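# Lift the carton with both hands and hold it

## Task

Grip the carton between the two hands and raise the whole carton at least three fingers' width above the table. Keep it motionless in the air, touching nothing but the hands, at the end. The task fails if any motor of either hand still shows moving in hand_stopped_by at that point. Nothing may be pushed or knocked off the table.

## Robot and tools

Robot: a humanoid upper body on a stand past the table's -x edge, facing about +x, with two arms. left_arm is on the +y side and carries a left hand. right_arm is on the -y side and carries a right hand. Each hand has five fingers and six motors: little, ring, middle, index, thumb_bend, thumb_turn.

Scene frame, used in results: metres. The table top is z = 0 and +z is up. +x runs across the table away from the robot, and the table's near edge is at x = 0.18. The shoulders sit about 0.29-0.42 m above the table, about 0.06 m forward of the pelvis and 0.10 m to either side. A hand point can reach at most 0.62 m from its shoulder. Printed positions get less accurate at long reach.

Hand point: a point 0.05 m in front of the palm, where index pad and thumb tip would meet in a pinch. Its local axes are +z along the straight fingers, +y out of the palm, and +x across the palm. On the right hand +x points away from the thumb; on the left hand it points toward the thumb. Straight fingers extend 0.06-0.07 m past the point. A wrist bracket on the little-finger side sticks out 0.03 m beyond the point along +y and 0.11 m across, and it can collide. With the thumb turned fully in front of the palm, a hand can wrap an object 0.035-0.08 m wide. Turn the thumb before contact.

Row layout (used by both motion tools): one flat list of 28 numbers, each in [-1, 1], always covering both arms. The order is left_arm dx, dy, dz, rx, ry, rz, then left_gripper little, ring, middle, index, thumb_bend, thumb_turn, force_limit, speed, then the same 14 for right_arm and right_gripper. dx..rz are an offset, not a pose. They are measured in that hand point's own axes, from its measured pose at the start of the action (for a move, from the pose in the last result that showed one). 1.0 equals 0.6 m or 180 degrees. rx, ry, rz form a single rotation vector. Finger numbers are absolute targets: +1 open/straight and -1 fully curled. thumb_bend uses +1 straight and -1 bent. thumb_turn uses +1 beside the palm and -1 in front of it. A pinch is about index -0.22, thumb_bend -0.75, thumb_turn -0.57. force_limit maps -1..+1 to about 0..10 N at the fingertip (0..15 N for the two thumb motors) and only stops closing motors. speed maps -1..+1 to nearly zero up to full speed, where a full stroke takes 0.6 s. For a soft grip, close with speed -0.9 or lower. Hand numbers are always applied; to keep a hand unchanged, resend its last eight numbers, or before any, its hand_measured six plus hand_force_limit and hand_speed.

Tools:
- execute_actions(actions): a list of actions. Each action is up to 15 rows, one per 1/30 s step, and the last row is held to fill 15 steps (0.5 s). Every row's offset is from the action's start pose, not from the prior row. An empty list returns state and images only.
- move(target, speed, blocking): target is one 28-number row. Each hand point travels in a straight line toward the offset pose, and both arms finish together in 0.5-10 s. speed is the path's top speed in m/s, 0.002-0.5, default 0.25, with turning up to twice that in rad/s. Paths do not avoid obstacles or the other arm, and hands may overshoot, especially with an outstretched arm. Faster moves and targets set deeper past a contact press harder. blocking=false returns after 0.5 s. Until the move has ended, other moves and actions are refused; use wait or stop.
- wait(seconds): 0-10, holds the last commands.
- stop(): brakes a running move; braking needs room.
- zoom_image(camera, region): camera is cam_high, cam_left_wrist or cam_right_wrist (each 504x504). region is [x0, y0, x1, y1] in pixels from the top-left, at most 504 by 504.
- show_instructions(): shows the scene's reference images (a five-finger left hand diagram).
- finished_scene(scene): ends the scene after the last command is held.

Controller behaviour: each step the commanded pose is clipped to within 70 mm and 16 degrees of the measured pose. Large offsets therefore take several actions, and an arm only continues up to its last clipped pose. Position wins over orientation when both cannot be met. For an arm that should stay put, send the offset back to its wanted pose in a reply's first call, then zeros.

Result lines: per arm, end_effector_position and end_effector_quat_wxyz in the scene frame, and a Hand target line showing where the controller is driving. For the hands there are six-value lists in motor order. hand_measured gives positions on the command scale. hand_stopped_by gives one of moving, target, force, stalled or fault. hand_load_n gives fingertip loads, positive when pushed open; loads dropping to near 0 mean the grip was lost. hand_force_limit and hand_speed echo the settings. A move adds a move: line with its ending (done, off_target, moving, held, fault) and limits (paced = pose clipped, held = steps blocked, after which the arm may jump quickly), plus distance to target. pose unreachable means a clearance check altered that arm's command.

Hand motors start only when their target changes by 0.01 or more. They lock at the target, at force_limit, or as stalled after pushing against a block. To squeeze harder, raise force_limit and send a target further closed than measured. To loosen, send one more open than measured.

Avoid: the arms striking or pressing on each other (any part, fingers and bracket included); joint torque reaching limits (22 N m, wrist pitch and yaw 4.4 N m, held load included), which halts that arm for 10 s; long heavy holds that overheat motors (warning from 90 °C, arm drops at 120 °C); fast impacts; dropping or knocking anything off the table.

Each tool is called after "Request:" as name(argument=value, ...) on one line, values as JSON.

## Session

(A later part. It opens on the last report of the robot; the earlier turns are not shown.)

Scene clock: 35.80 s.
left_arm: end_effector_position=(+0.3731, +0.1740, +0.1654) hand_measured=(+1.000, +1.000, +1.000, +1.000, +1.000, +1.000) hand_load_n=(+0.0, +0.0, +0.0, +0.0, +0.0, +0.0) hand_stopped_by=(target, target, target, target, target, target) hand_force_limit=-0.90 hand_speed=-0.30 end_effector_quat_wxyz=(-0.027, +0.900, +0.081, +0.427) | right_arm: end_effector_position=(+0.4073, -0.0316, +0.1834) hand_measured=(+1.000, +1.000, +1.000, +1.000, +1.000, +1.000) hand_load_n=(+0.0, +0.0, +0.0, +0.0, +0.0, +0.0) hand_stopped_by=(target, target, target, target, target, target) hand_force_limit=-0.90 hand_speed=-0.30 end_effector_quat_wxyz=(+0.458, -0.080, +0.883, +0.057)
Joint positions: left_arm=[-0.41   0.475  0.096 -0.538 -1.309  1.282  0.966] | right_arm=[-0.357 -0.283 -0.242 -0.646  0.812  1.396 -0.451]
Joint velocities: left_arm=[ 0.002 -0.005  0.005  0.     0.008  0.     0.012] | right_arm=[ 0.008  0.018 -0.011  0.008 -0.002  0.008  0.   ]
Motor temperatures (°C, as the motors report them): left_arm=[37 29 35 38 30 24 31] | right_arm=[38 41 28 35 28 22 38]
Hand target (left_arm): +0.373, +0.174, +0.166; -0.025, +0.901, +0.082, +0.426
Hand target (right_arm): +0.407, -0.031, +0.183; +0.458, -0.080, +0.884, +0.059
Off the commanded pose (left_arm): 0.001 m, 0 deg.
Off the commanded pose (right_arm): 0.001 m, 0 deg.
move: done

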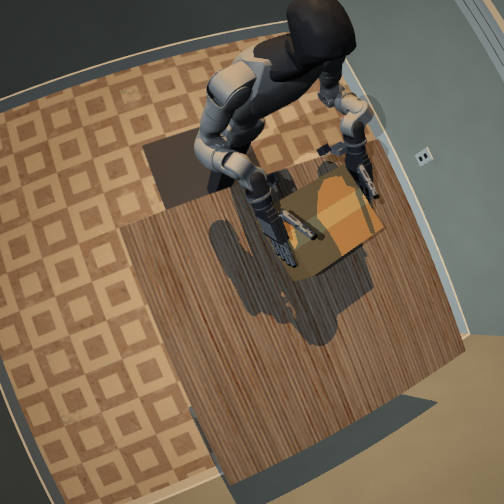

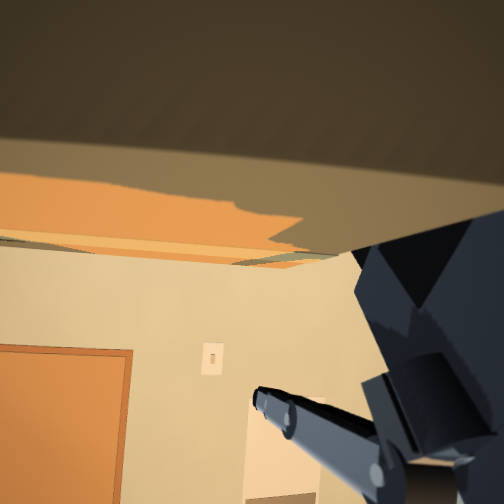

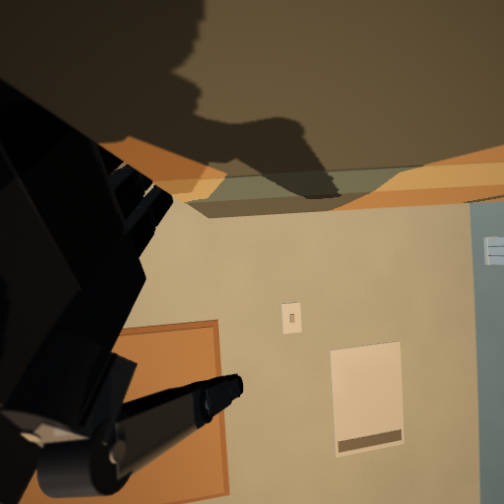

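Request:
move(target=[0.025,0,0.038,0,0.022,0,1,1,1,1,1,1,-0.9,-0.3,0.023,0,0.050,0,0,-0.002,1,1,1,1,1,1,-0.9,-0.3], speed=0.08)

Request:
zoom_image(camera="cam_high", region=[220, 110, 420, 310])

Scene clock: 37.33 s.
left_arm: end_effector_position=(+0.3999, +0.1782, +0.1638) hand_measured=(+1.000, +1.000, +1.000, +1.000, +1.000, +1.000) hand_load_n=(+0.0, +0.0, +0.0, +0.0, +0.0, +0.0) hand_stopped_by=(target, target, target, target, target, target) hand_force_limit=-0.90 hand_speed=-0.30 end_effector_quat_wxyz=(-0.028, +0.884, +0.081, +0.459) | right_arm: end_effector_position=(+0.4245, -0.0273, +0.1569) hand_measured=(+1.000, +1.000, +1.000, +1.000, +1.000, +1.000) hand_load_n=(+0.0, +0.0, +0.0, +0.0, +0.0, +0.0) hand_stopped_by=(target, target, target, target, target, target) hand_force_limit=-0.90 hand_speed=-0.30 end_effector_quat_wxyz=(+0.459, -0.079, +0.883, +0.059)
Joint positions: left_arm=[-0.441  0.513 -0.021 -0.422 -1.063  1.094  0.74 ] | right_arm=[-0.34  -0.326 -0.097 -0.451  0.687  1.143 -0.357]
Joint velocities: left_arm=[-0.005  0.009 -0.008  0.    -0.006 -0.003 -0.002] | right_arm=[ 0.006  0.     0.002  0.    -0.003 -0.006  0.   ]
Motor temperatures (°C, as the motors report them): left_arm=[37 29 35 38 30 24 30] | right_arm=[38 41 28 35 28 22 36]
Hand target (left_arm): +0.400, +0.179, +0.163; -0.030, +0.884, +0.080, +0.459
Hand target (right_arm): +0.424, -0.028, +0.156; +0.458, -0.080, +0.884, +0.057
Off the commanded pose (left_arm): 0.001 m, 0 deg.
Off the commanded pose (right_arm): 0.002 m, 1 deg.
move: done

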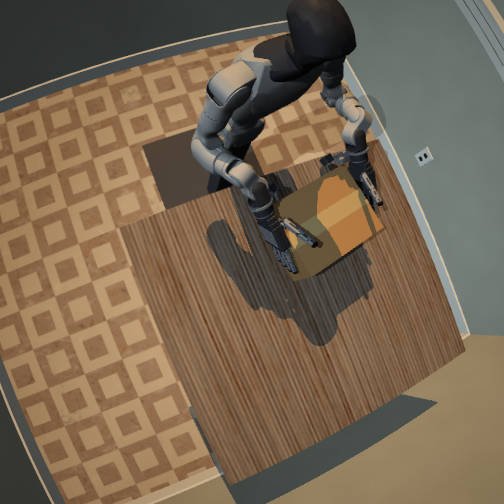

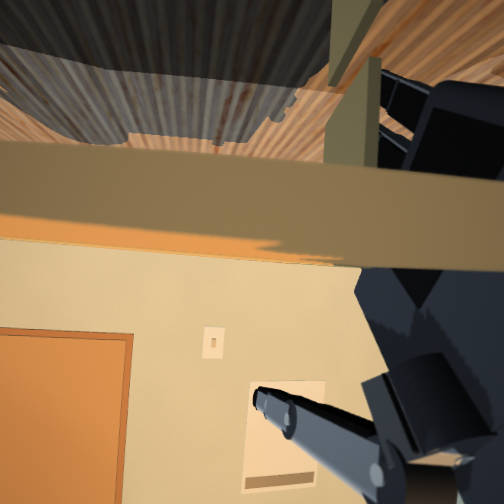

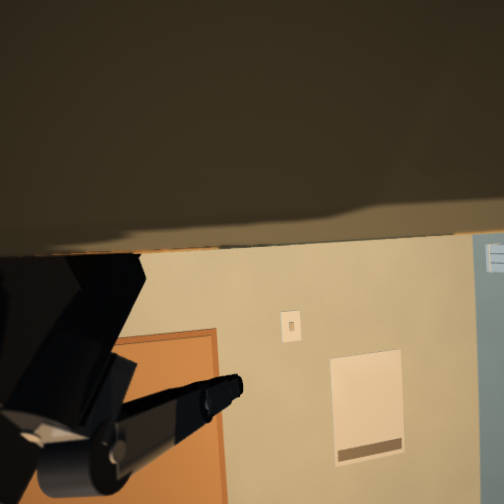

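Region (220, 110, 420, 310) of cam_high's 504x504 image, scaled by 2.520, with more detail than that image has.

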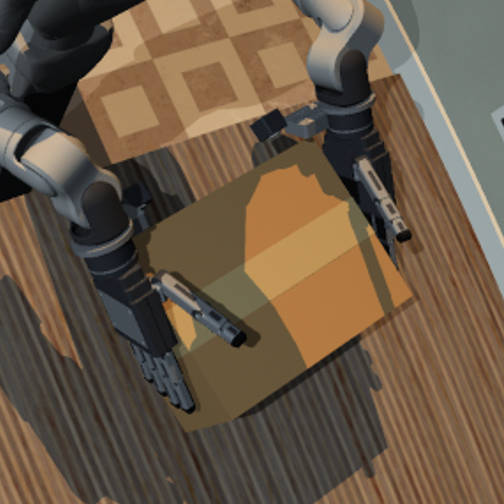

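Request:
move(target=[-0.026,0.122,-0.026,-0.075,-0.014,-0.006,1,1,1,1,1,1,-0.9,-0.3,0.012,0.124,-0.022,-0.074,0.008,0.003,1,1,1,1,1,1,-0.9,-0.3], speed=0.09)

Scene clock: 39.17 s.
left_arm: end_effector_position=(+0.3992, +0.1690, +0.1627) hand_measured=(+1.000, +1.000, +1.000, +1.000, +1.000, +1.000) hand_load_n=(+0.0, +0.0, +0.0, +0.0, +0.0, +0.0) hand_stopped_by=(target, target, target, target, target, target) hand_force_limit=-0.90 hand_speed=-0.30 end_effector_quat_wxyz=(-0.019, +0.884, +0.080, +0.459) | right_arm: end_effector_position=(+0.4205, -0.0182, +0.1557) hand_measured=(+1.000, +1.000, +1.000, +1.000, +1.000, +1.000) hand_load_n=(+0.0, +0.0, +0.0, +0.0, +0.0, +0.0) hand_stopped_by=(target, target, target, target, target, target) hand_force_limit=-0.90 hand_speed=-0.30 end_effector_quat_wxyz=(+0.456, -0.086, +0.883, +0.067)
Joint positions: left_arm=[-0.436  0.482 -0.032 -0.431 -1.049  1.094  0.741] | right_arm=[-0.341 -0.306 -0.081 -0.459  0.674  1.15  -0.351]
Joint velocities: left_arm=[ 0.    -0.002 -0.002 -0.009  0.011  0.004  0.   ] | right_arm=[-0.002  0.018  0.005  0.006 -0.014  0.007  0.008]
Motor temperatures (°C, as the motors report them): left_arm=[37 29 35 38 30 24 30] | right_arm=[38 41 28 35 28 22 36]
Hand target (left_arm): +0.386, +0.106, +0.165; +0.082, +0.891, +0.037, +0.445
Hand target (right_arm): +0.393, +0.038, +0.164; +0.435, -0.129, +0.876, +0.162
Off the commanded pose (left_arm): 0.067 m, 13 deg.
Off the commanded pose (right_arm): 0.066 m, 12 deg.
move: off_target (left_arm, right_arm)

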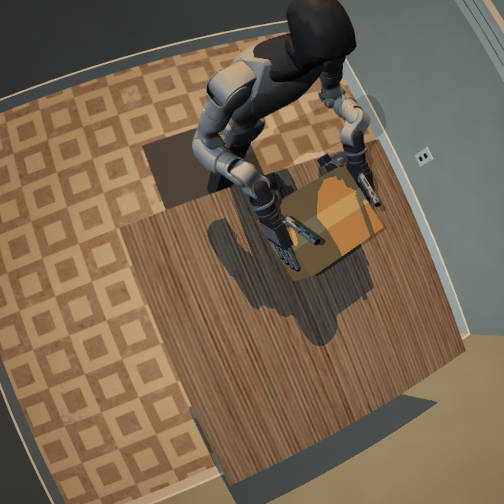

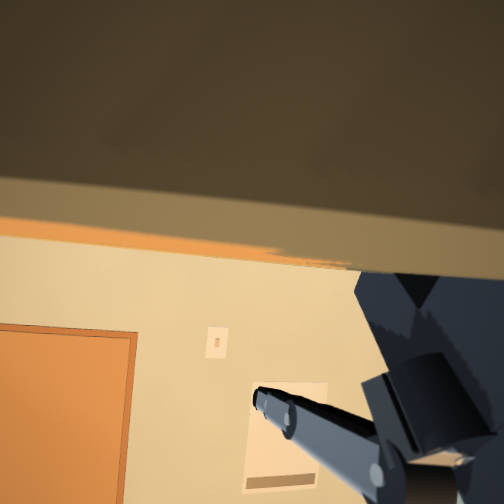

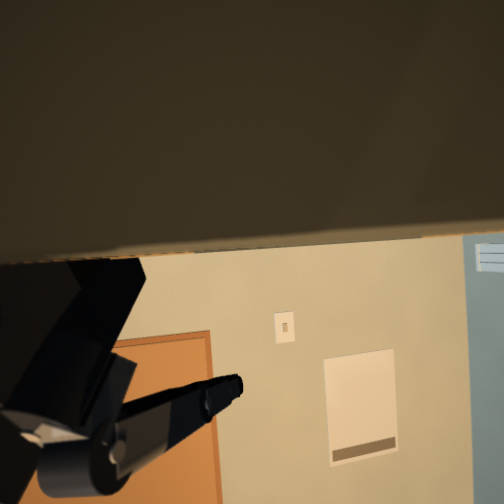

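Request:
execute_actions(actions=[[[-0.022,0.107,-0.024,-0.068,-0.013,-0.004,0.7,0.7,0.7,0.7,1,1,-0.8,-0.87,0.008,0.108,-0.020,-0.066,0.006,0.004,0.7,0.7,0.7,0.7,1,1,-0.8,-0.87],[-0.021,0.107,-0.024,-0.067,-0.012,-0.004,0.7,0.7,0.7,0.7,1,1,-0.8,-0.87,0.007,0.109,-0.020,-0.065,0.005,0.004,0.7,0.7,0.7,0.7,1,1,-0.8,-0.87],[-0.019,0.108,-0.024,-0.066,-0.011,-0.004,0.7,0.7,0.7,0.7,1,1,-0.8,-0.87,0.005,0.110,-0.021,-0.065,0.004,0.004,0.7,0.7,0.7,0.7,1,1,-0.8,-0.87],[-0.017,0.108,-0.025,-0.066,-0.010,-0.004,0.7,0.7,0.7,0.7,1,1,-0.8,-0.87,0.003,0.110,-0.021,-0.065,0.003,0.004,0.7,0.7,0.7,0.7,1,1,-0.8,-0.87],[-0.015,0.108,-0.025,-0.066,-0.009,-0.004,0.7,0.7,0.7,0.7,1,1,-0.8,-0.87,0.001,0.110,-0.022,-0.065,0.002,0.004,0.7,0.7,0.7,0.7,1,1,-0.8,-0.87],[-0.013,0.109,-0.025,-0.066,-0.008,-0.004,0.7,0.7,0.7,0.7,1,1,-0.8,-0.87,-0.001,0.110,-0.022,-0.065,0.001,0.004,0.7,0.7,0.7,0.7,1,1,-0.8,-0.87],[-0.011,0.109,-0.026,-0.066,-0.007,-0.004,0.7,0.7,0.7,0.7,1,1,-0.8,-0.87,-0.003,0.110,-0.023,-0.065,0,0.004,0.7,0.7,0.7,0.7,1,1,-0.8,-0.87],[-0.009,0.109,-0.026,-0.066,-0.006,-0.004,0.7,0.7,0.7,0.7,1,1,-0.8,-0.87,-0.005,0.110,-0.023,-0.065,-0.001,0.004,0.7,0.7,0.7,0.7,1,1,-0.8,-0.87],[-0.007,0.109,-0.027,-0.066,-0.005,-0.004,0.7,0.7,0.7,0.7,1,1,-0.8,-0.87,-0.008,0.110,-0.024,-0.065,-0.003,0.004,0.7,0.7,0.7,0.7,1,1,-0.8,-0.87],[-0.005,0.109,-0.027,-0.066,-0.004,-0.004,0.7,0.7,0.7,0.7,1,1,-0.8,-0.87,-0.010,0.110,-0.024,-0.065,-0.004,0.004,0.7,0.7,0.7,0.7,1,1,-0.8,-0.87]]])

Request:
wait(seconds=0.4)

Scene clock: 40.23 s.
left_arm: end_effector_position=(+0.3993, +0.1694, +0.1620) hand_measured=(+0.914, +0.914, +0.914, +0.914, +1.000, +1.000) hand_load_n=(+0.0, +0.0, +0.5, +0.0, +0.0, +0.0) hand_stopped_by=(moving, moving, moving, moving, target, target) hand_force_limit=-0.80 hand_speed=-0.87 end_effector_quat_wxyz=(-0.027, +0.884, +0.082, +0.459) | right_arm: end_effector_position=(+0.4205, -0.0186, +0.1550) hand_measured=(+0.914, +0.922, +0.936, +0.936, +1.000, +1.000) hand_load_n=(+0.0, +1.5, +1.5, +1.0, +0.0, +0.0) hand_stopped_by=(moving, force, force, force, target, target) hand_force_limit=-0.80 hand_speed=-0.87 end_effector_quat_wxyz=(+0.456, -0.084, +0.884, +0.059)
Joint positions: left_arm=[-0.438  0.464 -0.031 -0.438 -1.037  1.108  0.762] | right_arm=[-0.342 -0.287 -0.081 -0.471  0.649  1.167 -0.36 ]
Joint velocities: left_arm=[ 0.    -0.012  0.012 -0.021  0.038  0.014  0.024] | right_arm=[-0.005  0.014 -0.018 -0.014 -0.041  0.018  0.013]
Motor temperatures (°C, as the motors report them): left_arm=[37 29 35 38 30 24 30] | right_arm=[38 41 28 35 28 22 37]
Hand target (left_arm): +0.390, +0.106, +0.175; +0.076, +0.885, +0.038, +0.459
Hand target (right_arm): +0.396, +0.039, +0.174; +0.450, -0.128, +0.869, +0.160
Off the commanded pose (left_arm): 0.068 m, 13 deg.
Off the commanded pose (right_arm): 0.068 m, 13 deg.

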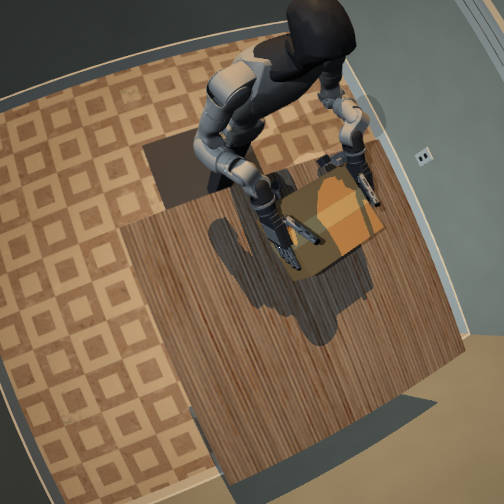

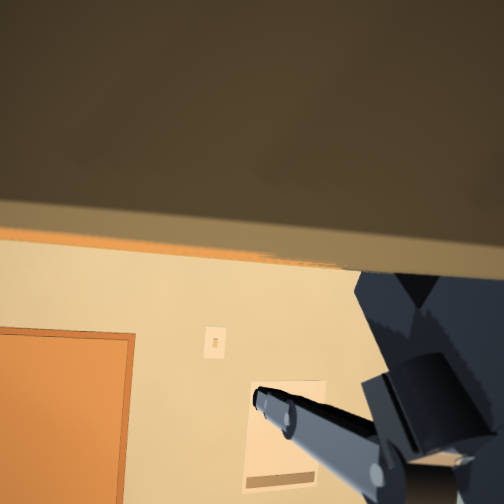

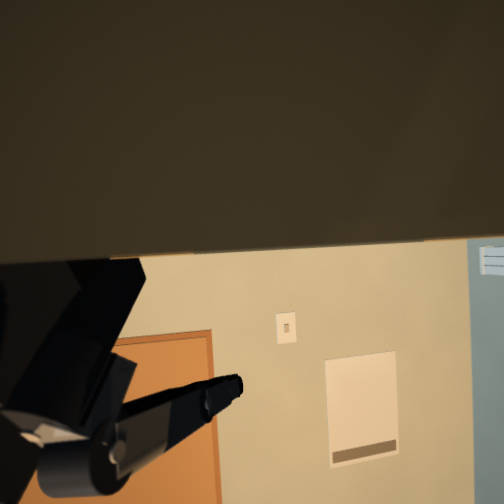

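Scene clock: 40.63 s.
left_arm: end_effector_position=(+0.3993, +0.1694, +0.1619) hand_measured=(+0.892, +0.900, +0.908, +0.892, +1.000, +1.000) hand_load_n=(+2.0, +1.5, +1.0, +1.5, +0.0, +0.0) hand_stopped_by=(force, force, force, force, target, target) hand_force_limit=-0.80 hand_speed=-0.87 end_effector_quat_wxyz=(-0.028, +0.884, +0.082, +0.459) | right_arm: end_effector_position=(+0.4204, -0.0186, +0.1549) hand_measured=(+0.900, +0.922, +0.936, +0.936, +1.000, +1.000) hand_load_n=(+1.0, +1.0, +1.5, +0.5, +0.0, +0.0) hand_stopped_by=(force, force, force, force, target, target) hand_force_limit=-0.80 hand_speed=-0.87 end_effector_quat_wxyz=(+0.456, -0.084, +0.884, +0.059)
Joint positions: left_arm=[-0.439  0.462 -0.031 -0.439 -1.034  1.11   0.765] | right_arm=[-0.342 -0.286 -0.082 -0.472  0.647  1.169 -0.36 ]
Joint velocities: left_arm=[-0.005 -0.008 -0.006  0.003  0.     0.     0.   ] | right_arm=[ 0.011  0.003 -0.002 -0.003  0.003  0.     0.   ]
Motor temperatures (°C, as the motors report them): left_arm=[37 29 35 38 30 24 31] | right_arm=[38 41 28 35 28 22 37]
Hand target (left_arm): +0.390, +0.106, +0.175; +0.076, +0.885, +0.038, +0.459
Hand target (right_arm): +0.396, +0.039, +0.174; +0.450, -0.128, +0.869, +0.160
Off the commanded pose (left_arm): 0.068 m, 13 deg.
Off the commanded pose (right_arm): 0.068 m, 13 deg.
wait: 0.40 s; at rest by 0.23 s

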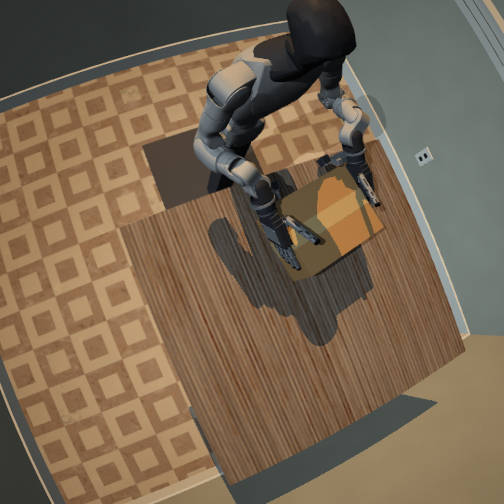

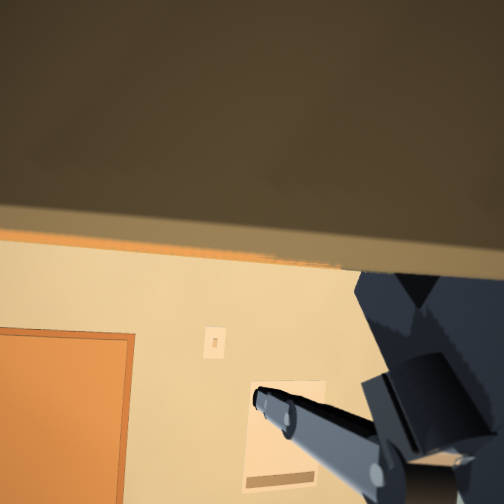

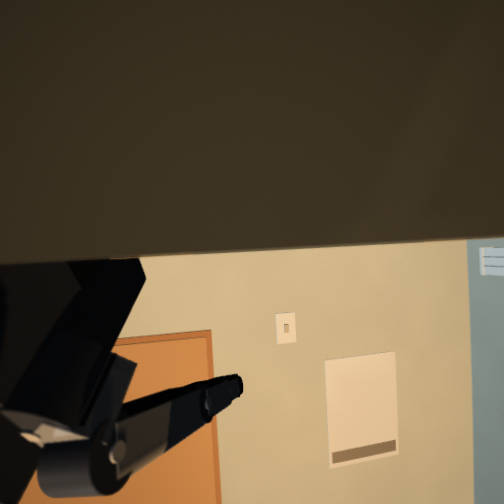

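Request:
execute_actions(actions=[[[-0.002,0.109,-0.030,-0.072,-0.003,-0.006,0.7,0.7,0.7,0.7,1,1,-0.8,-0.87,-0.013,0.110,-0.027,-0.070,-0.005,0.005,0.7,0.7,0.7,0.7,1,1,-0.8,-0.87],[0,0.109,-0.030,-0.073,-0.002,-0.006,0.7,0.7,0.7,0.7,1,1,-0.8,-0.87,-0.015,0.110,-0.027,-0.071,-0.006,0.005,0.7,0.7,0.7,0.7,1,1,-0.8,-0.87],[0.002,0.109,-0.030,-0.073,-0.001,-0.006,0.7,0.7,0.7,0.7,1,1,-0.8,-0.87,-0.017,0.110,-0.027,-0.071,-0.007,0.006,0.7,0.7,0.7,0.7,1,1,-0.8,-0.87],[0.004,0.109,-0.030,-0.073,0,-0.007,0.7,0.7,0.7,0.7,1,1,-0.8,-0.87,-0.018,0.110,-0.028,-0.072,-0.008,0.006,0.7,0.7,0.7,0.7,1,1,-0.8,-0.87],[0.005,0.109,-0.030,-0.074,0.001,-0.007,0.7,0.7,0.7,0.7,1,1,-0.8,-0.87,-0.020,0.110,-0.028,-0.072,-0.009,0.006,0.7,0.7,0.7,0.7,1,1,-0.8,-0.87],[0.007,0.109,-0.030,-0.074,0.002,-0.007,0.7,0.7,0.7,0.7,1,1,-0.8,-0.87,-0.022,0.109,-0.028,-0.072,-0.010,0.006,0.7,0.7,0.7,0.7,1,1,-0.8,-0.87],[0.009,0.109,-0.031,-0.074,0.003,-0.007,0.7,0.7,0.7,0.7,1,1,-0.8,-0.87,-0.023,0.109,-0.028,-0.072,-0.011,0.007,0.7,0.7,0.7,0.7,1,1,-0.8,-0.87],[0.011,0.109,-0.031,-0.074,0.004,-0.008,0.7,0.7,0.7,0.7,1,1,-0.8,-0.87,-0.025,0.109,-0.028,-0.072,-0.012,0.007,0.7,0.7,0.7,0.7,1,1,-0.8,-0.87],[0.012,0.109,-0.031,-0.074,0.005,-0.008,0.7,0.7,0.7,0.7,1,1,-0.8,-0.87,-0.026,0.109,-0.029,-0.072,-0.013,0.007,0.7,0.7,0.7,0.7,1,1,-0.8,-0.87],[0.014,0.109,-0.031,-0.074,0.006,-0.008,0.7,0.7,0.7,0.7,1,1,-0.8,-0.87,-0.028,0.108,-0.029,-0.072,-0.014,0.007,0.7,0.7,0.7,0.7,1,1,-0.8,-0.87],[0.016,0.109,-0.031,-0.074,0.006,-0.008,0.7,0.7,0.7,0.7,1,1,-0.8,-0.87,-0.029,0.108,-0.029,-0.072,-0.015,0.007,0.7,0.7,0.7,0.7,1,1,-0.8,-0.87],[0.017,0.109,-0.031,-0.074,0.007,-0.008,0.7,0.7,0.7,0.7,1,1,-0.8,-0.87,-0.030,0.108,-0.029,-0.072,-0.015,0.007,0.7,0.7,0.7,0.7,1,1,-0.8,-0.87]]])

Request:
wait(seconds=0.3)

Scene clock: 42.83 s.
left_arm: end_effector_position=(+0.3998, +0.1693, +0.1620) hand_measured=(+0.892, +0.900, +0.908, +0.892, +1.000, +1.000) hand_load_n=(+2.0, +2.0, +1.5, +2.0, +0.0, +0.0) hand_stopped_by=(force, force, force, force, target, target) hand_force_limit=-0.80 hand_speed=-0.87 end_effector_quat_wxyz=(-0.027, +0.884, +0.080, +0.460) | right_arm: end_effector_position=(+0.4202, -0.0189, +0.1550) hand_measured=(+0.900, +0.922, +0.938, +0.936, +1.000, +1.000) hand_load_n=(+2.0, +2.5, +3.5, +2.5, +0.0, +0.0) hand_stopped_by=(force, force, force, force, target, target) hand_force_limit=-0.80 hand_speed=-0.87 end_effector_quat_wxyz=(+0.456, -0.086, +0.884, +0.060)
Joint positions: left_arm=[-0.44   0.46  -0.029 -0.437 -1.022  1.112  0.75 ] | right_arm=[-0.342 -0.282 -0.088 -0.473  0.628  1.175 -0.335]
Joint velocities: left_arm=[ 0.002 -0.009  0.002 -0.006  0.018  0.008 -0.022] | right_arm=[-0.008  0.032 -0.014  0.    -0.048  0.007  0.039]
Motor temperatures (°C, as the motors report them): left_arm=[38 29 35 38 30 24 32] | right_arm=[39 41 29 36 29 22 40]
Hand target (left_arm): +0.396, +0.108, +0.185; +0.079, +0.876, +0.040, +0.474
Hand target (right_arm): +0.400, +0.039, +0.183; +0.463, -0.126, +0.862, +0.164
Off the commanded pose (left_arm): 0.069 m, 13 deg.
Off the commanded pose (right_arm): 0.070 m, 13 deg.

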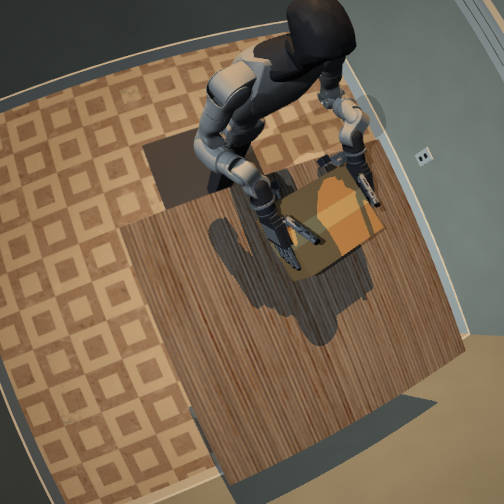

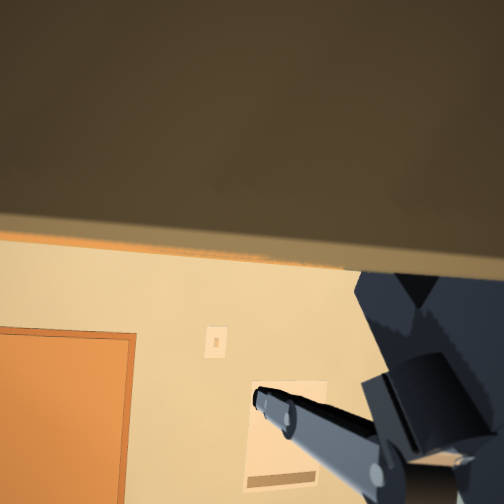

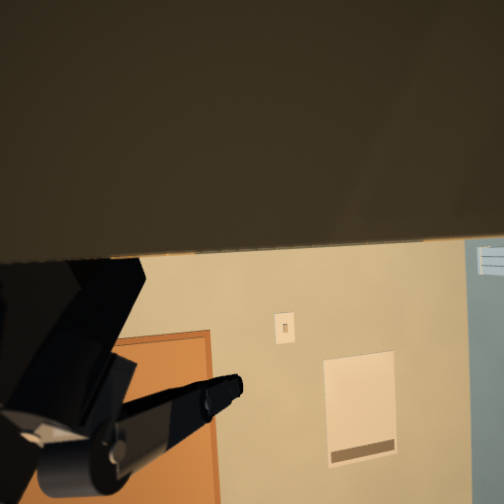

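Scene clock: 43.13 s.
left_arm: end_effector_position=(+0.3999, +0.1692, +0.1620) hand_measured=(+0.892, +0.900, +0.908, +0.892, +1.000, +1.000) hand_load_n=(+2.5, +2.0, +1.5, +2.0, +0.0, +0.0) hand_stopped_by=(force, force, force, force, target, target) hand_force_limit=-0.80 hand_speed=-0.87 end_effector_quat_wxyz=(-0.027, +0.884, +0.080, +0.460) | right_arm: end_effector_position=(+0.4203, -0.0189, +0.1550) hand_measured=(+0.900, +0.922, +0.938, +0.936, +1.000, +1.000) hand_load_n=(+2.5, +2.5, +3.5, +2.5, +0.0, +0.0) hand_stopped_by=(force, force, force, force, target, target) hand_force_limit=-0.80 hand_speed=-0.87 end_effector_quat_wxyz=(+0.456, -0.086, +0.884, +0.061)
Joint positions: left_arm=[-0.44   0.459 -0.029 -0.436 -1.021  1.113  0.748] | right_arm=[-0.342 -0.281 -0.089 -0.473  0.625  1.176 -0.333]
Joint velocities: left_arm=[ 0.    -0.005 -0.012  0.011  0.008  0.     0.   ] | right_arm=[ 0.011  0.017 -0.005 -0.008  0.003  0.     0.   ]
Motor temperatures (°C, as the motors report them): left_arm=[38 29 35 39 30 24 33] | right_arm=[39 41 29 36 29 22 40]
Hand target (left_arm): +0.396, +0.108, +0.185; +0.079, +0.876, +0.040, +0.474
Hand target (right_arm): +0.400, +0.039, +0.183; +0.463, -0.126, +0.862, +0.164
Off the commanded pose (left_arm): 0.069 m, 13 deg.
Off the commanded pose (right_arm): 0.070 m, 13 deg.
wait: 0.30 s; at rest by 0.17 s

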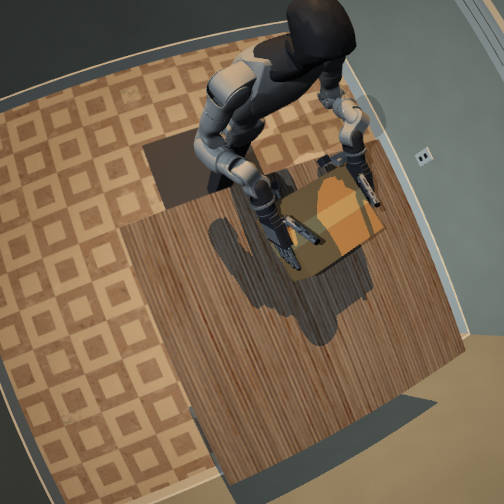

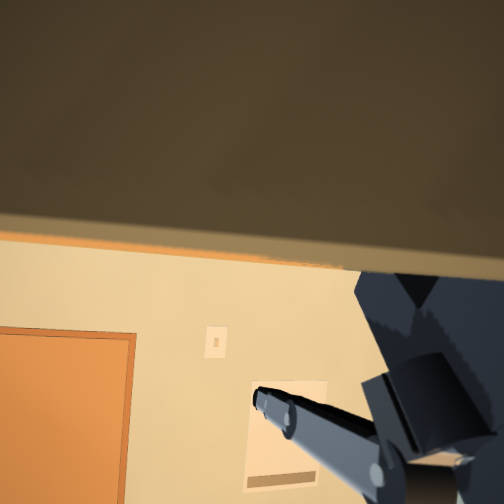

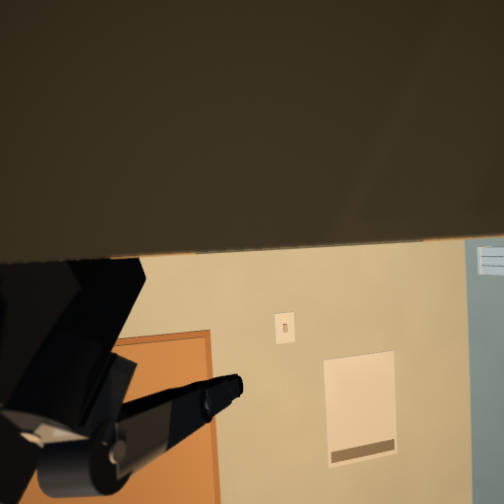

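Request:
execute_actions(actions=[[[0.018,0.109,-0.031,-0.073,0.006,-0.009,0.7,0.7,0.7,0.7,1,1,-0.8,-0.87,-0.031,0.108,-0.028,-0.070,-0.015,0.008,0.7,0.7,0.7,0.7,1,1,-0.8,-0.87],[0.019,0.109,-0.031,-0.073,0.007,-0.009,0.7,0.7,0.7,0.7,1,1,-0.8,-0.87,-0.032,0.107,-0.028,-0.069,-0.016,0.008,0.7,0.7,0.7,0.7,1,1,-0.8,-0.87],[0.020,0.109,-0.031,-0.073,0.007,-0.009,0.7,0.7,0.7,0.7,1,1,-0.8,-0.87,-0.033,0.107,-0.028,-0.069,-0.016,0.008,0.7,0.7,0.7,0.7,1,1,-0.8,-0.87],[0.021,0.109,-0.031,-0.073,0.007,-0.009,0.7,0.7,0.7,0.7,1,1,-0.8,-0.87,-0.034,0.107,-0.028,-0.069,-0.016,0.008,0.7,0.7,0.7,0.7,1,1,-0.8,-0.87],[0.022,0.109,-0.031,-0.073,0.008,-0.009,0.7,0.7,0.7,0.7,1,1,-0.8,-0.87,-0.035,0.106,-0.028,-0.068,-0.017,0.008,0.7,0.7,0.7,0.7,1,1,-0.8,-0.87],[0.023,0.108,-0.032,-0.072,0.008,-0.009,0.7,0.7,0.7,0.7,1,1,-0.8,-0.87,-0.036,0.106,-0.028,-0.068,-0.017,0.008,0.7,0.7,0.7,0.7,1,1,-0.8,-0.87],[0.024,0.108,-0.032,-0.072,0.008,-0.009,0.7,0.7,0.7,0.7,1,1,-0.8,-0.87,-0.037,0.106,-0.028,-0.068,-0.017,0.008,0.7,0.7,0.7,0.7,1,1,-0.8,-0.87],[0.025,0.108,-0.032,-0.072,0.009,-0.009,0.7,0.7,0.7,0.7,1,1,-0.8,-0.87,-0.038,0.105,-0.028,-0.067,-0.018,0.008,0.7,0.7,0.7,0.7,1,1,-0.8,-0.87],[0.026,0.108,-0.032,-0.072,0.009,-0.009,0.7,0.7,0.7,0.7,1,1,-0.8,-0.87,-0.039,0.105,-0.028,-0.067,-0.018,0.008,0.7,0.7,0.7,0.7,1,1,-0.8,-0.87],[0.027,0.107,-0.032,-0.072,0.010,-0.009,0.7,0.7,0.7,0.7,1,1,-0.8,-0.87,-0.040,0.105,-0.028,-0.067,-0.019,0.008,0.7,0.7,0.7,0.7,1,1,-0.8,-0.87],[0.028,0.107,-0.032,-0.072,0.010,-0.009,0.7,0.7,0.7,0.7,1,1,-0.8,-0.87,-0.041,0.104,-0.028,-0.067,-0.019,0.008,0.7,0.7,0.7,0.7,1,1,-0.8,-0.87]]])

Request:
wait(seconds=0.3)

Scene clock: 44.30 s.
left_arm: end_effector_position=(+0.4055, +0.1736, +0.1705) hand_measured=(+0.892, +0.900, +0.908, +0.894, +1.000, +1.000) hand_load_n=(+0.0, +1.5, +2.5, +3.5, +0.0, +0.0) hand_stopped_by=(force, force, force, force, target, target) hand_force_limit=-0.80 hand_speed=-0.87 end_effector_quat_wxyz=(-0.027, +0.879, +0.088, +0.468) | right_arm: end_effector_position=(+0.4309, -0.0149, +0.1802) hand_measured=(+0.902, +0.922, +0.936, +0.936, +1.000, +1.000) hand_load_n=(+8.0, +6.0, +1.0, +0.0, +0.0, +0.0) hand_stopped_by=(force, force, force, force, target, target) hand_force_limit=-0.80 hand_speed=-0.87 end_effector_quat_wxyz=(+0.487, -0.077, +0.867, +0.072)
Joint positions: left_arm=[-0.462  0.451 -0.006 -0.429 -1.013  1.119  0.742] | right_arm=[-0.383 -0.261 -0.117 -0.491  0.616  1.166 -0.324]
Joint velocities: left_arm=[-0.009 -0.018  0.021 -0.003  0.003  0.     0.   ] | right_arm=[-0.04   0.012 -0.029 -0.008 -0.006 -0.002  0.   ]
Motor temperatures (°C, as the motors report them): left_arm=[38 29 35 39 30 24 34] | right_arm=[40 41 29 36 29 22 41]
Hand target (left_arm): +0.399, +0.110, +0.191; +0.078, +0.873, +0.040, +0.479
Hand target (right_arm): +0.405, +0.038, +0.188; +0.470, -0.122, +0.859, +0.161
Off the commanded pose (left_arm): 0.070 m, 13 deg; position clipped at the last step of the last action.
Off the commanded pose (right_arm): 0.061 m, 12 deg.

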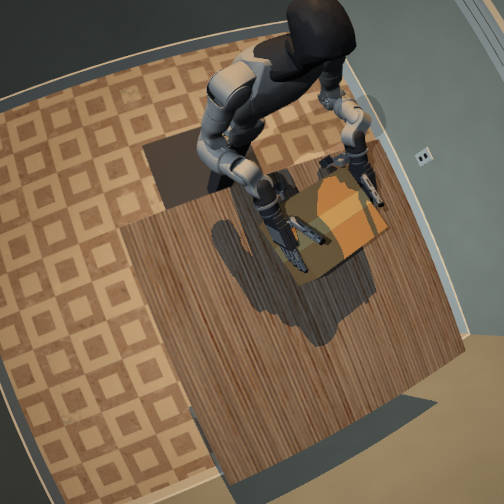

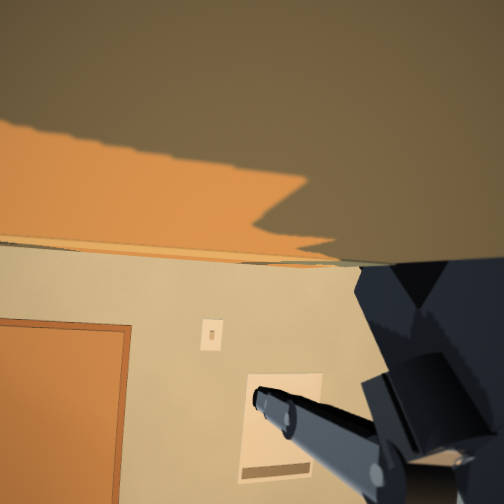

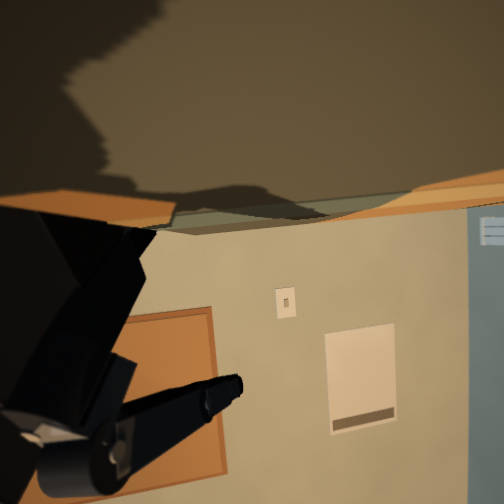

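Scene clock: 44.60 s.
left_arm: end_effector_position=(+0.4057, +0.1737, +0.1706) hand_measured=(+0.892, +0.900, +0.908, +0.894, +1.000, +1.000) hand_load_n=(+0.0, +1.0, +2.0, +3.5, +0.0, +0.0) hand_stopped_by=(force, force, force, force, target, target) hand_force_limit=-0.80 hand_speed=-0.87 end_effector_quat_wxyz=(-0.027, +0.879, +0.088, +0.469) | right_arm: end_effector_position=(+0.4311, -0.0149, +0.1805) hand_measured=(+0.902, +0.922, +0.936, +0.936, +1.000, +1.000) hand_load_n=(+8.5, +6.0, +1.0, +0.0, +0.0, +0.0) hand_stopped_by=(force, force, force, force, target, target) hand_force_limit=-0.80 hand_speed=-0.87 end_effector_quat_wxyz=(+0.487, -0.077, +0.867, +0.073)
Joint positions: left_arm=[-0.462  0.45  -0.005 -0.429 -1.012  1.119  0.742] | right_arm=[-0.383 -0.26  -0.118 -0.491  0.615  1.166 -0.324]
Joint velocities: left_arm=[ 0.     0.     0.005 -0.006  0.008  0.     0.   ] | right_arm=[ 0.011  0.    -0.005  0.003  0.003  0.     0.   ]
Motor temperatures (°C, as the motors report them): left_arm=[38 29 35 39 30 24 34] | right_arm=[40 41 29 36 29 22 42]
Hand target (left_arm): +0.399, +0.110, +0.191; +0.078, +0.873, +0.040, +0.479
Hand target (right_arm): +0.405, +0.038, +0.188; +0.470, -0.122, +0.859, +0.161
Off the commanded pose (left_arm): 0.070 m, 13 deg; position clipped at the last step of the last action.
Off the commanded pose (right_arm): 0.061 m, 12 deg.
wait: 0.30 s; at rest by 0.17 s

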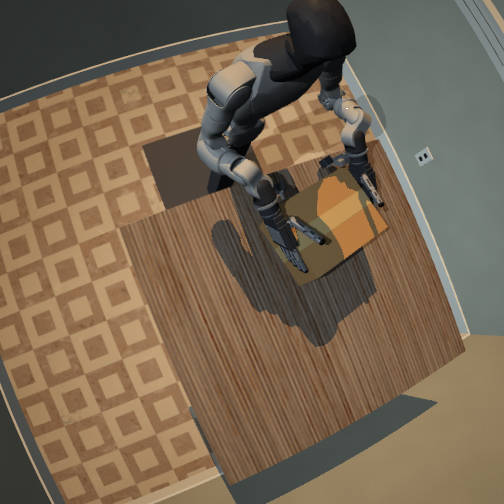

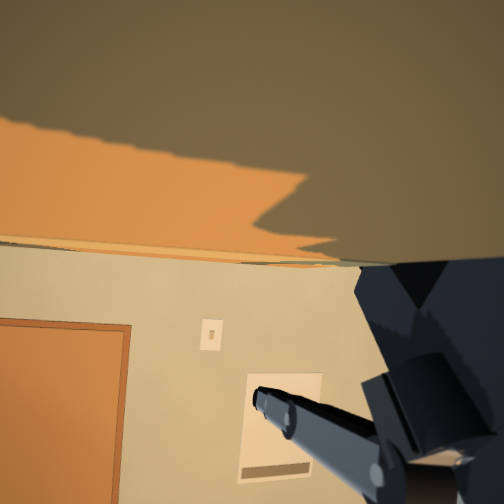

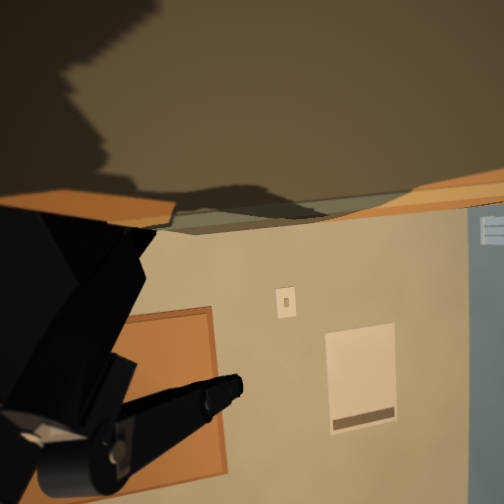

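Request:
move(target=[0,-0.016,0,0,0,0,1,1,1,1,1,1,-0.9,-0.3,0.004,-0.018,0,0,0,0,1,1,1,1,1,1,-0.9,-0.3], speed=0.12)

Request:
zoom_image(camera="cam_high", region=[220, 110, 420, 310])

Scene clock: 46.70 s.
left_arm: end_effector_position=(+0.4043, +0.1819, +0.1715) hand_measured=(+1.000, +1.000, +1.000, +1.000, +1.000, +1.000) hand_load_n=(+0.0, +0.0, +0.0, +0.0, +0.0, +0.0) hand_stopped_by=(target, target, target, target, target, target) hand_force_limit=-0.90 hand_speed=-0.30 end_effector_quat_wxyz=(-0.027, +0.878, +0.086, +0.470) | right_arm: end_effector_position=(+0.4316, -0.0247, +0.1781) hand_measured=(+1.000, +1.000, +1.000, +1.000, +1.000, +1.000) hand_load_n=(+0.0, +0.0, +0.0, +0.0, +0.0, +0.0) hand_stopped_by=(target, target, target, target, target, target) hand_force_limit=-0.90 hand_speed=-0.30 end_effector_quat_wxyz=(+0.487, -0.077, +0.867, +0.073)
Joint positions: left_arm=[-0.45   0.481  0.017 -0.428 -1.011  1.118  0.702] | right_arm=[-0.361 -0.298 -0.134 -0.475  0.624  1.137 -0.285]
Joint velocities: left_arm=[ 0.006  0.     0.012  0.     0.009  0.    -0.001] | right_arm=[ 0.     0.006  0.006 -0.003  0.     0.     0.   ]
Motor temperatures (°C, as the motors report them): left_arm=[39 29 35 39 30 24 34] | right_arm=[41 41 29 37 29 24 43]
Hand target (left_arm): +0.404, +0.183, +0.171; -0.027, +0.878, +0.088, +0.469
Hand target (right_arm): +0.432, -0.026, +0.178; +0.488, -0.076, +0.867, +0.073
Off the commanded pose (left_arm): 0.002 m, 0 deg.
Off the commanded pose (right_arm): 0.001 m, 0 deg.
move: done

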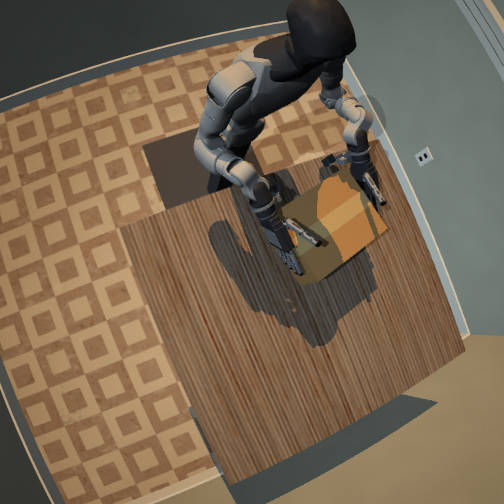

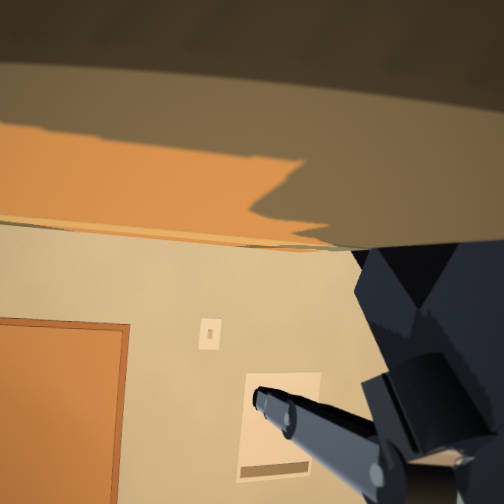

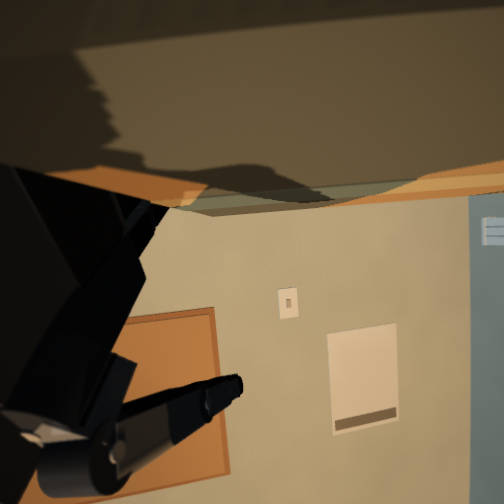

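Region (220, 110, 420, 310) of cam_high's 504x504 image, scaled by 2.520, with more detail than that image has.

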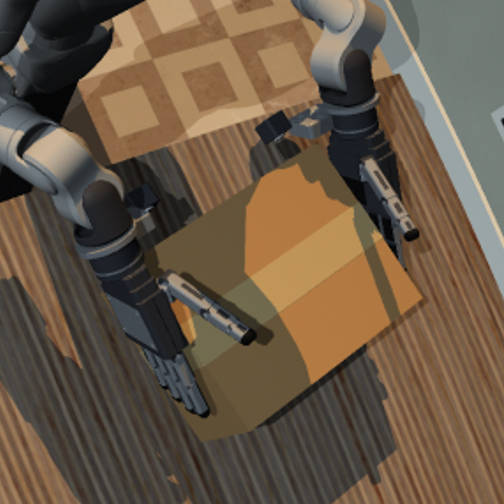

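Request:
move(target=[-0.010,0,0.011,0,0,0.003,1,1,1,1,1,1,-0.9,-0.3,0.030,0,0.026,0.003,0.016,-0.010,1,1,1,1,1,1,-0.9,-0.3], speed=0.08)

Request:
move(target=[-0.012,0.095,-0.022,-0.055,-0.008,-0.005,1,1,1,1,1,1,-0.9,-0.3,0.004,0.095,-0.020,-0.055,0.004,0.004,1,1,1,1,1,1,-0.9,-0.3], speed=0.1)

Scene clock: 47.90 s.
left_arm: end_effector_position=(+0.4066, +0.1813, +0.1643) hand_measured=(+1.000, +1.000, +1.000, +1.000, +1.000, +1.000) hand_load_n=(+0.0, +0.0, +0.0, +0.0, +0.0, +0.0) hand_stopped_by=(target, target, target, target, target, target) hand_force_limit=-0.90 hand_speed=-0.30 end_effector_quat_wxyz=(-0.028, +0.878, +0.083, +0.471) | right_arm: end_effector_position=(+0.4351, -0.0227, +0.1546) hand_measured=(+1.000, +1.000, +1.000, +1.000, +1.000, +1.000) hand_load_n=(+0.0, +0.0, +0.0, +0.0, +0.0, +0.0) hand_stopped_by=(target, target, target, target, target, target) hand_force_limit=-0.90 hand_speed=-0.30 end_effector_quat_wxyz=(+0.465, -0.087, +0.879, +0.061)
Joint positions: left_arm=[-0.442  0.491 -0.019 -0.395 -0.966  1.065  0.658] | right_arm=[-0.378 -0.313 -0.078 -0.377  0.592  1.096 -0.275]
Joint velocities: left_arm=[-0.009 -0.002 -0.009  0.003  0.    -0.005  0.   ] | right_arm=[-0.012 -0.014  0.     0.     0.    -0.01   0.   ]
Motor temperatures (°C, as the motors report them): left_arm=[39 29 35 39 30 24 33] | right_arm=[41 41 29 36 29 24 42]
Hand target (left_arm): +0.406, +0.182, +0.163; -0.030, +0.878, +0.082, +0.470
Hand target (right_arm): +0.436, -0.023, +0.155; +0.467, -0.089, +0.878, +0.060
Off the commanded pose (left_arm): 0.002 m, 0 deg.
Off the commanded pose (right_arm): 0.000 m, 0 deg.
move: done

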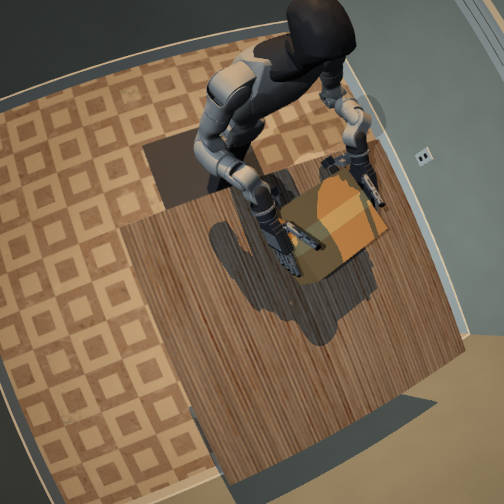

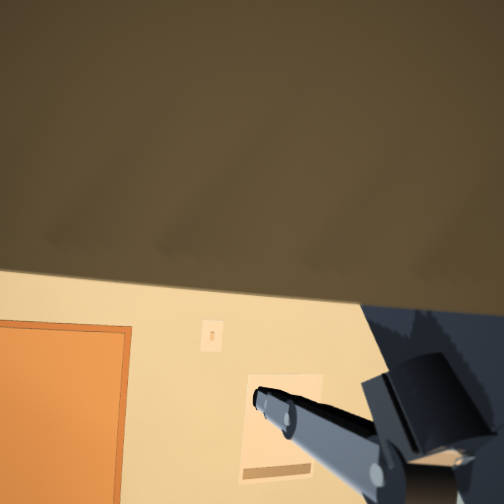

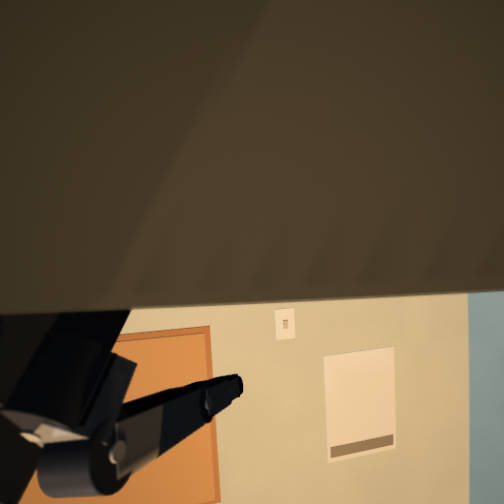

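Scene clock: 49.03 s.
left_arm: end_effector_position=(+0.4064, +0.1757, +0.1635) hand_measured=(+1.000, +1.000, +1.000, +1.000, +1.000, +1.000) hand_load_n=(+0.0, +0.0, +0.0, +0.0, +0.0, +0.0) hand_stopped_by=(target, target, target, target, target, target) hand_force_limit=-0.90 hand_speed=-0.30 end_effector_quat_wxyz=(-0.025, +0.879, +0.086, +0.469) | right_arm: end_effector_position=(+0.4296, -0.0118, +0.1544) hand_measured=(+1.000, +1.000, +1.000, +1.000, +1.000, +1.000) hand_load_n=(+0.0, +0.0, +0.0, +0.0, +0.0, +0.0) hand_stopped_by=(target, target, target, target, target, target) hand_force_limit=-0.90 hand_speed=-0.30 end_effector_quat_wxyz=(+0.461, -0.094, +0.879, +0.073)
Joint positions: left_arm=[-0.443  0.464 -0.025 -0.402 -0.967  1.072  0.684] | right_arm=[-0.379 -0.289 -0.065 -0.393  0.592  1.115 -0.277]
Joint velocities: left_arm=[ 0.003 -0.006  0.002 -0.002  0.008  0.003  0.   ] | right_arm=[-0.008  0.005  0.005 -0.003 -0.014  0.005  0.   ]
Motor temperatures (°C, as the motors report them): left_arm=[39 29 35 39 30 24 33] | right_arm=[41 41 28 36 29 24 41]
Hand target (left_arm): +0.399, +0.125, +0.168; +0.053, +0.883, +0.050, +0.464
Hand target (right_arm): +0.411, +0.028, +0.161; +0.450, -0.123, +0.874, +0.139
Off the commanded pose (left_arm): 0.053 m, 10 deg.
Off the commanded pose (right_arm): 0.046 m, 8 deg.
move: off_target (left_arm, right_arm)

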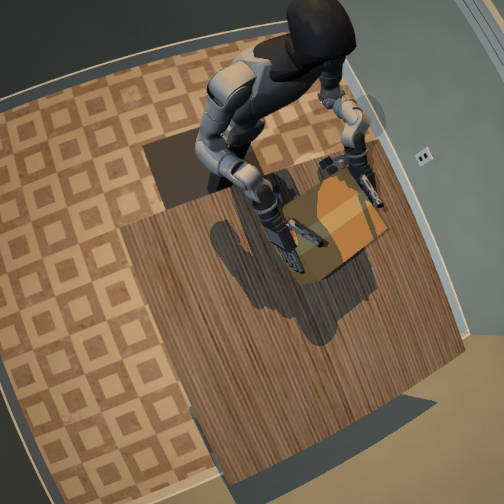

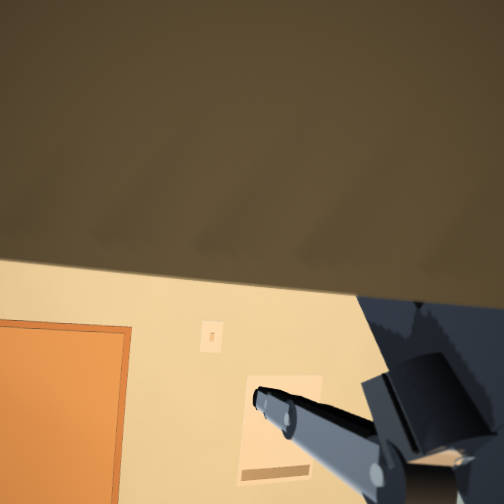

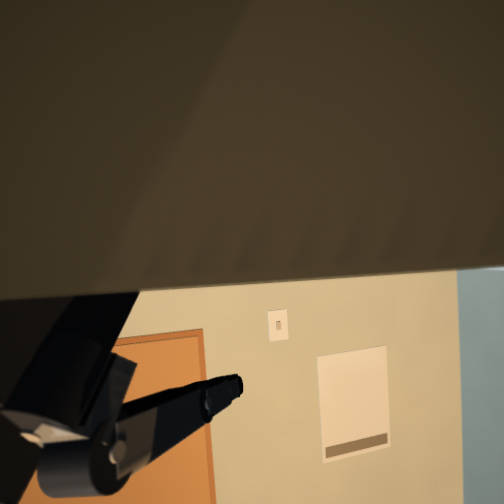

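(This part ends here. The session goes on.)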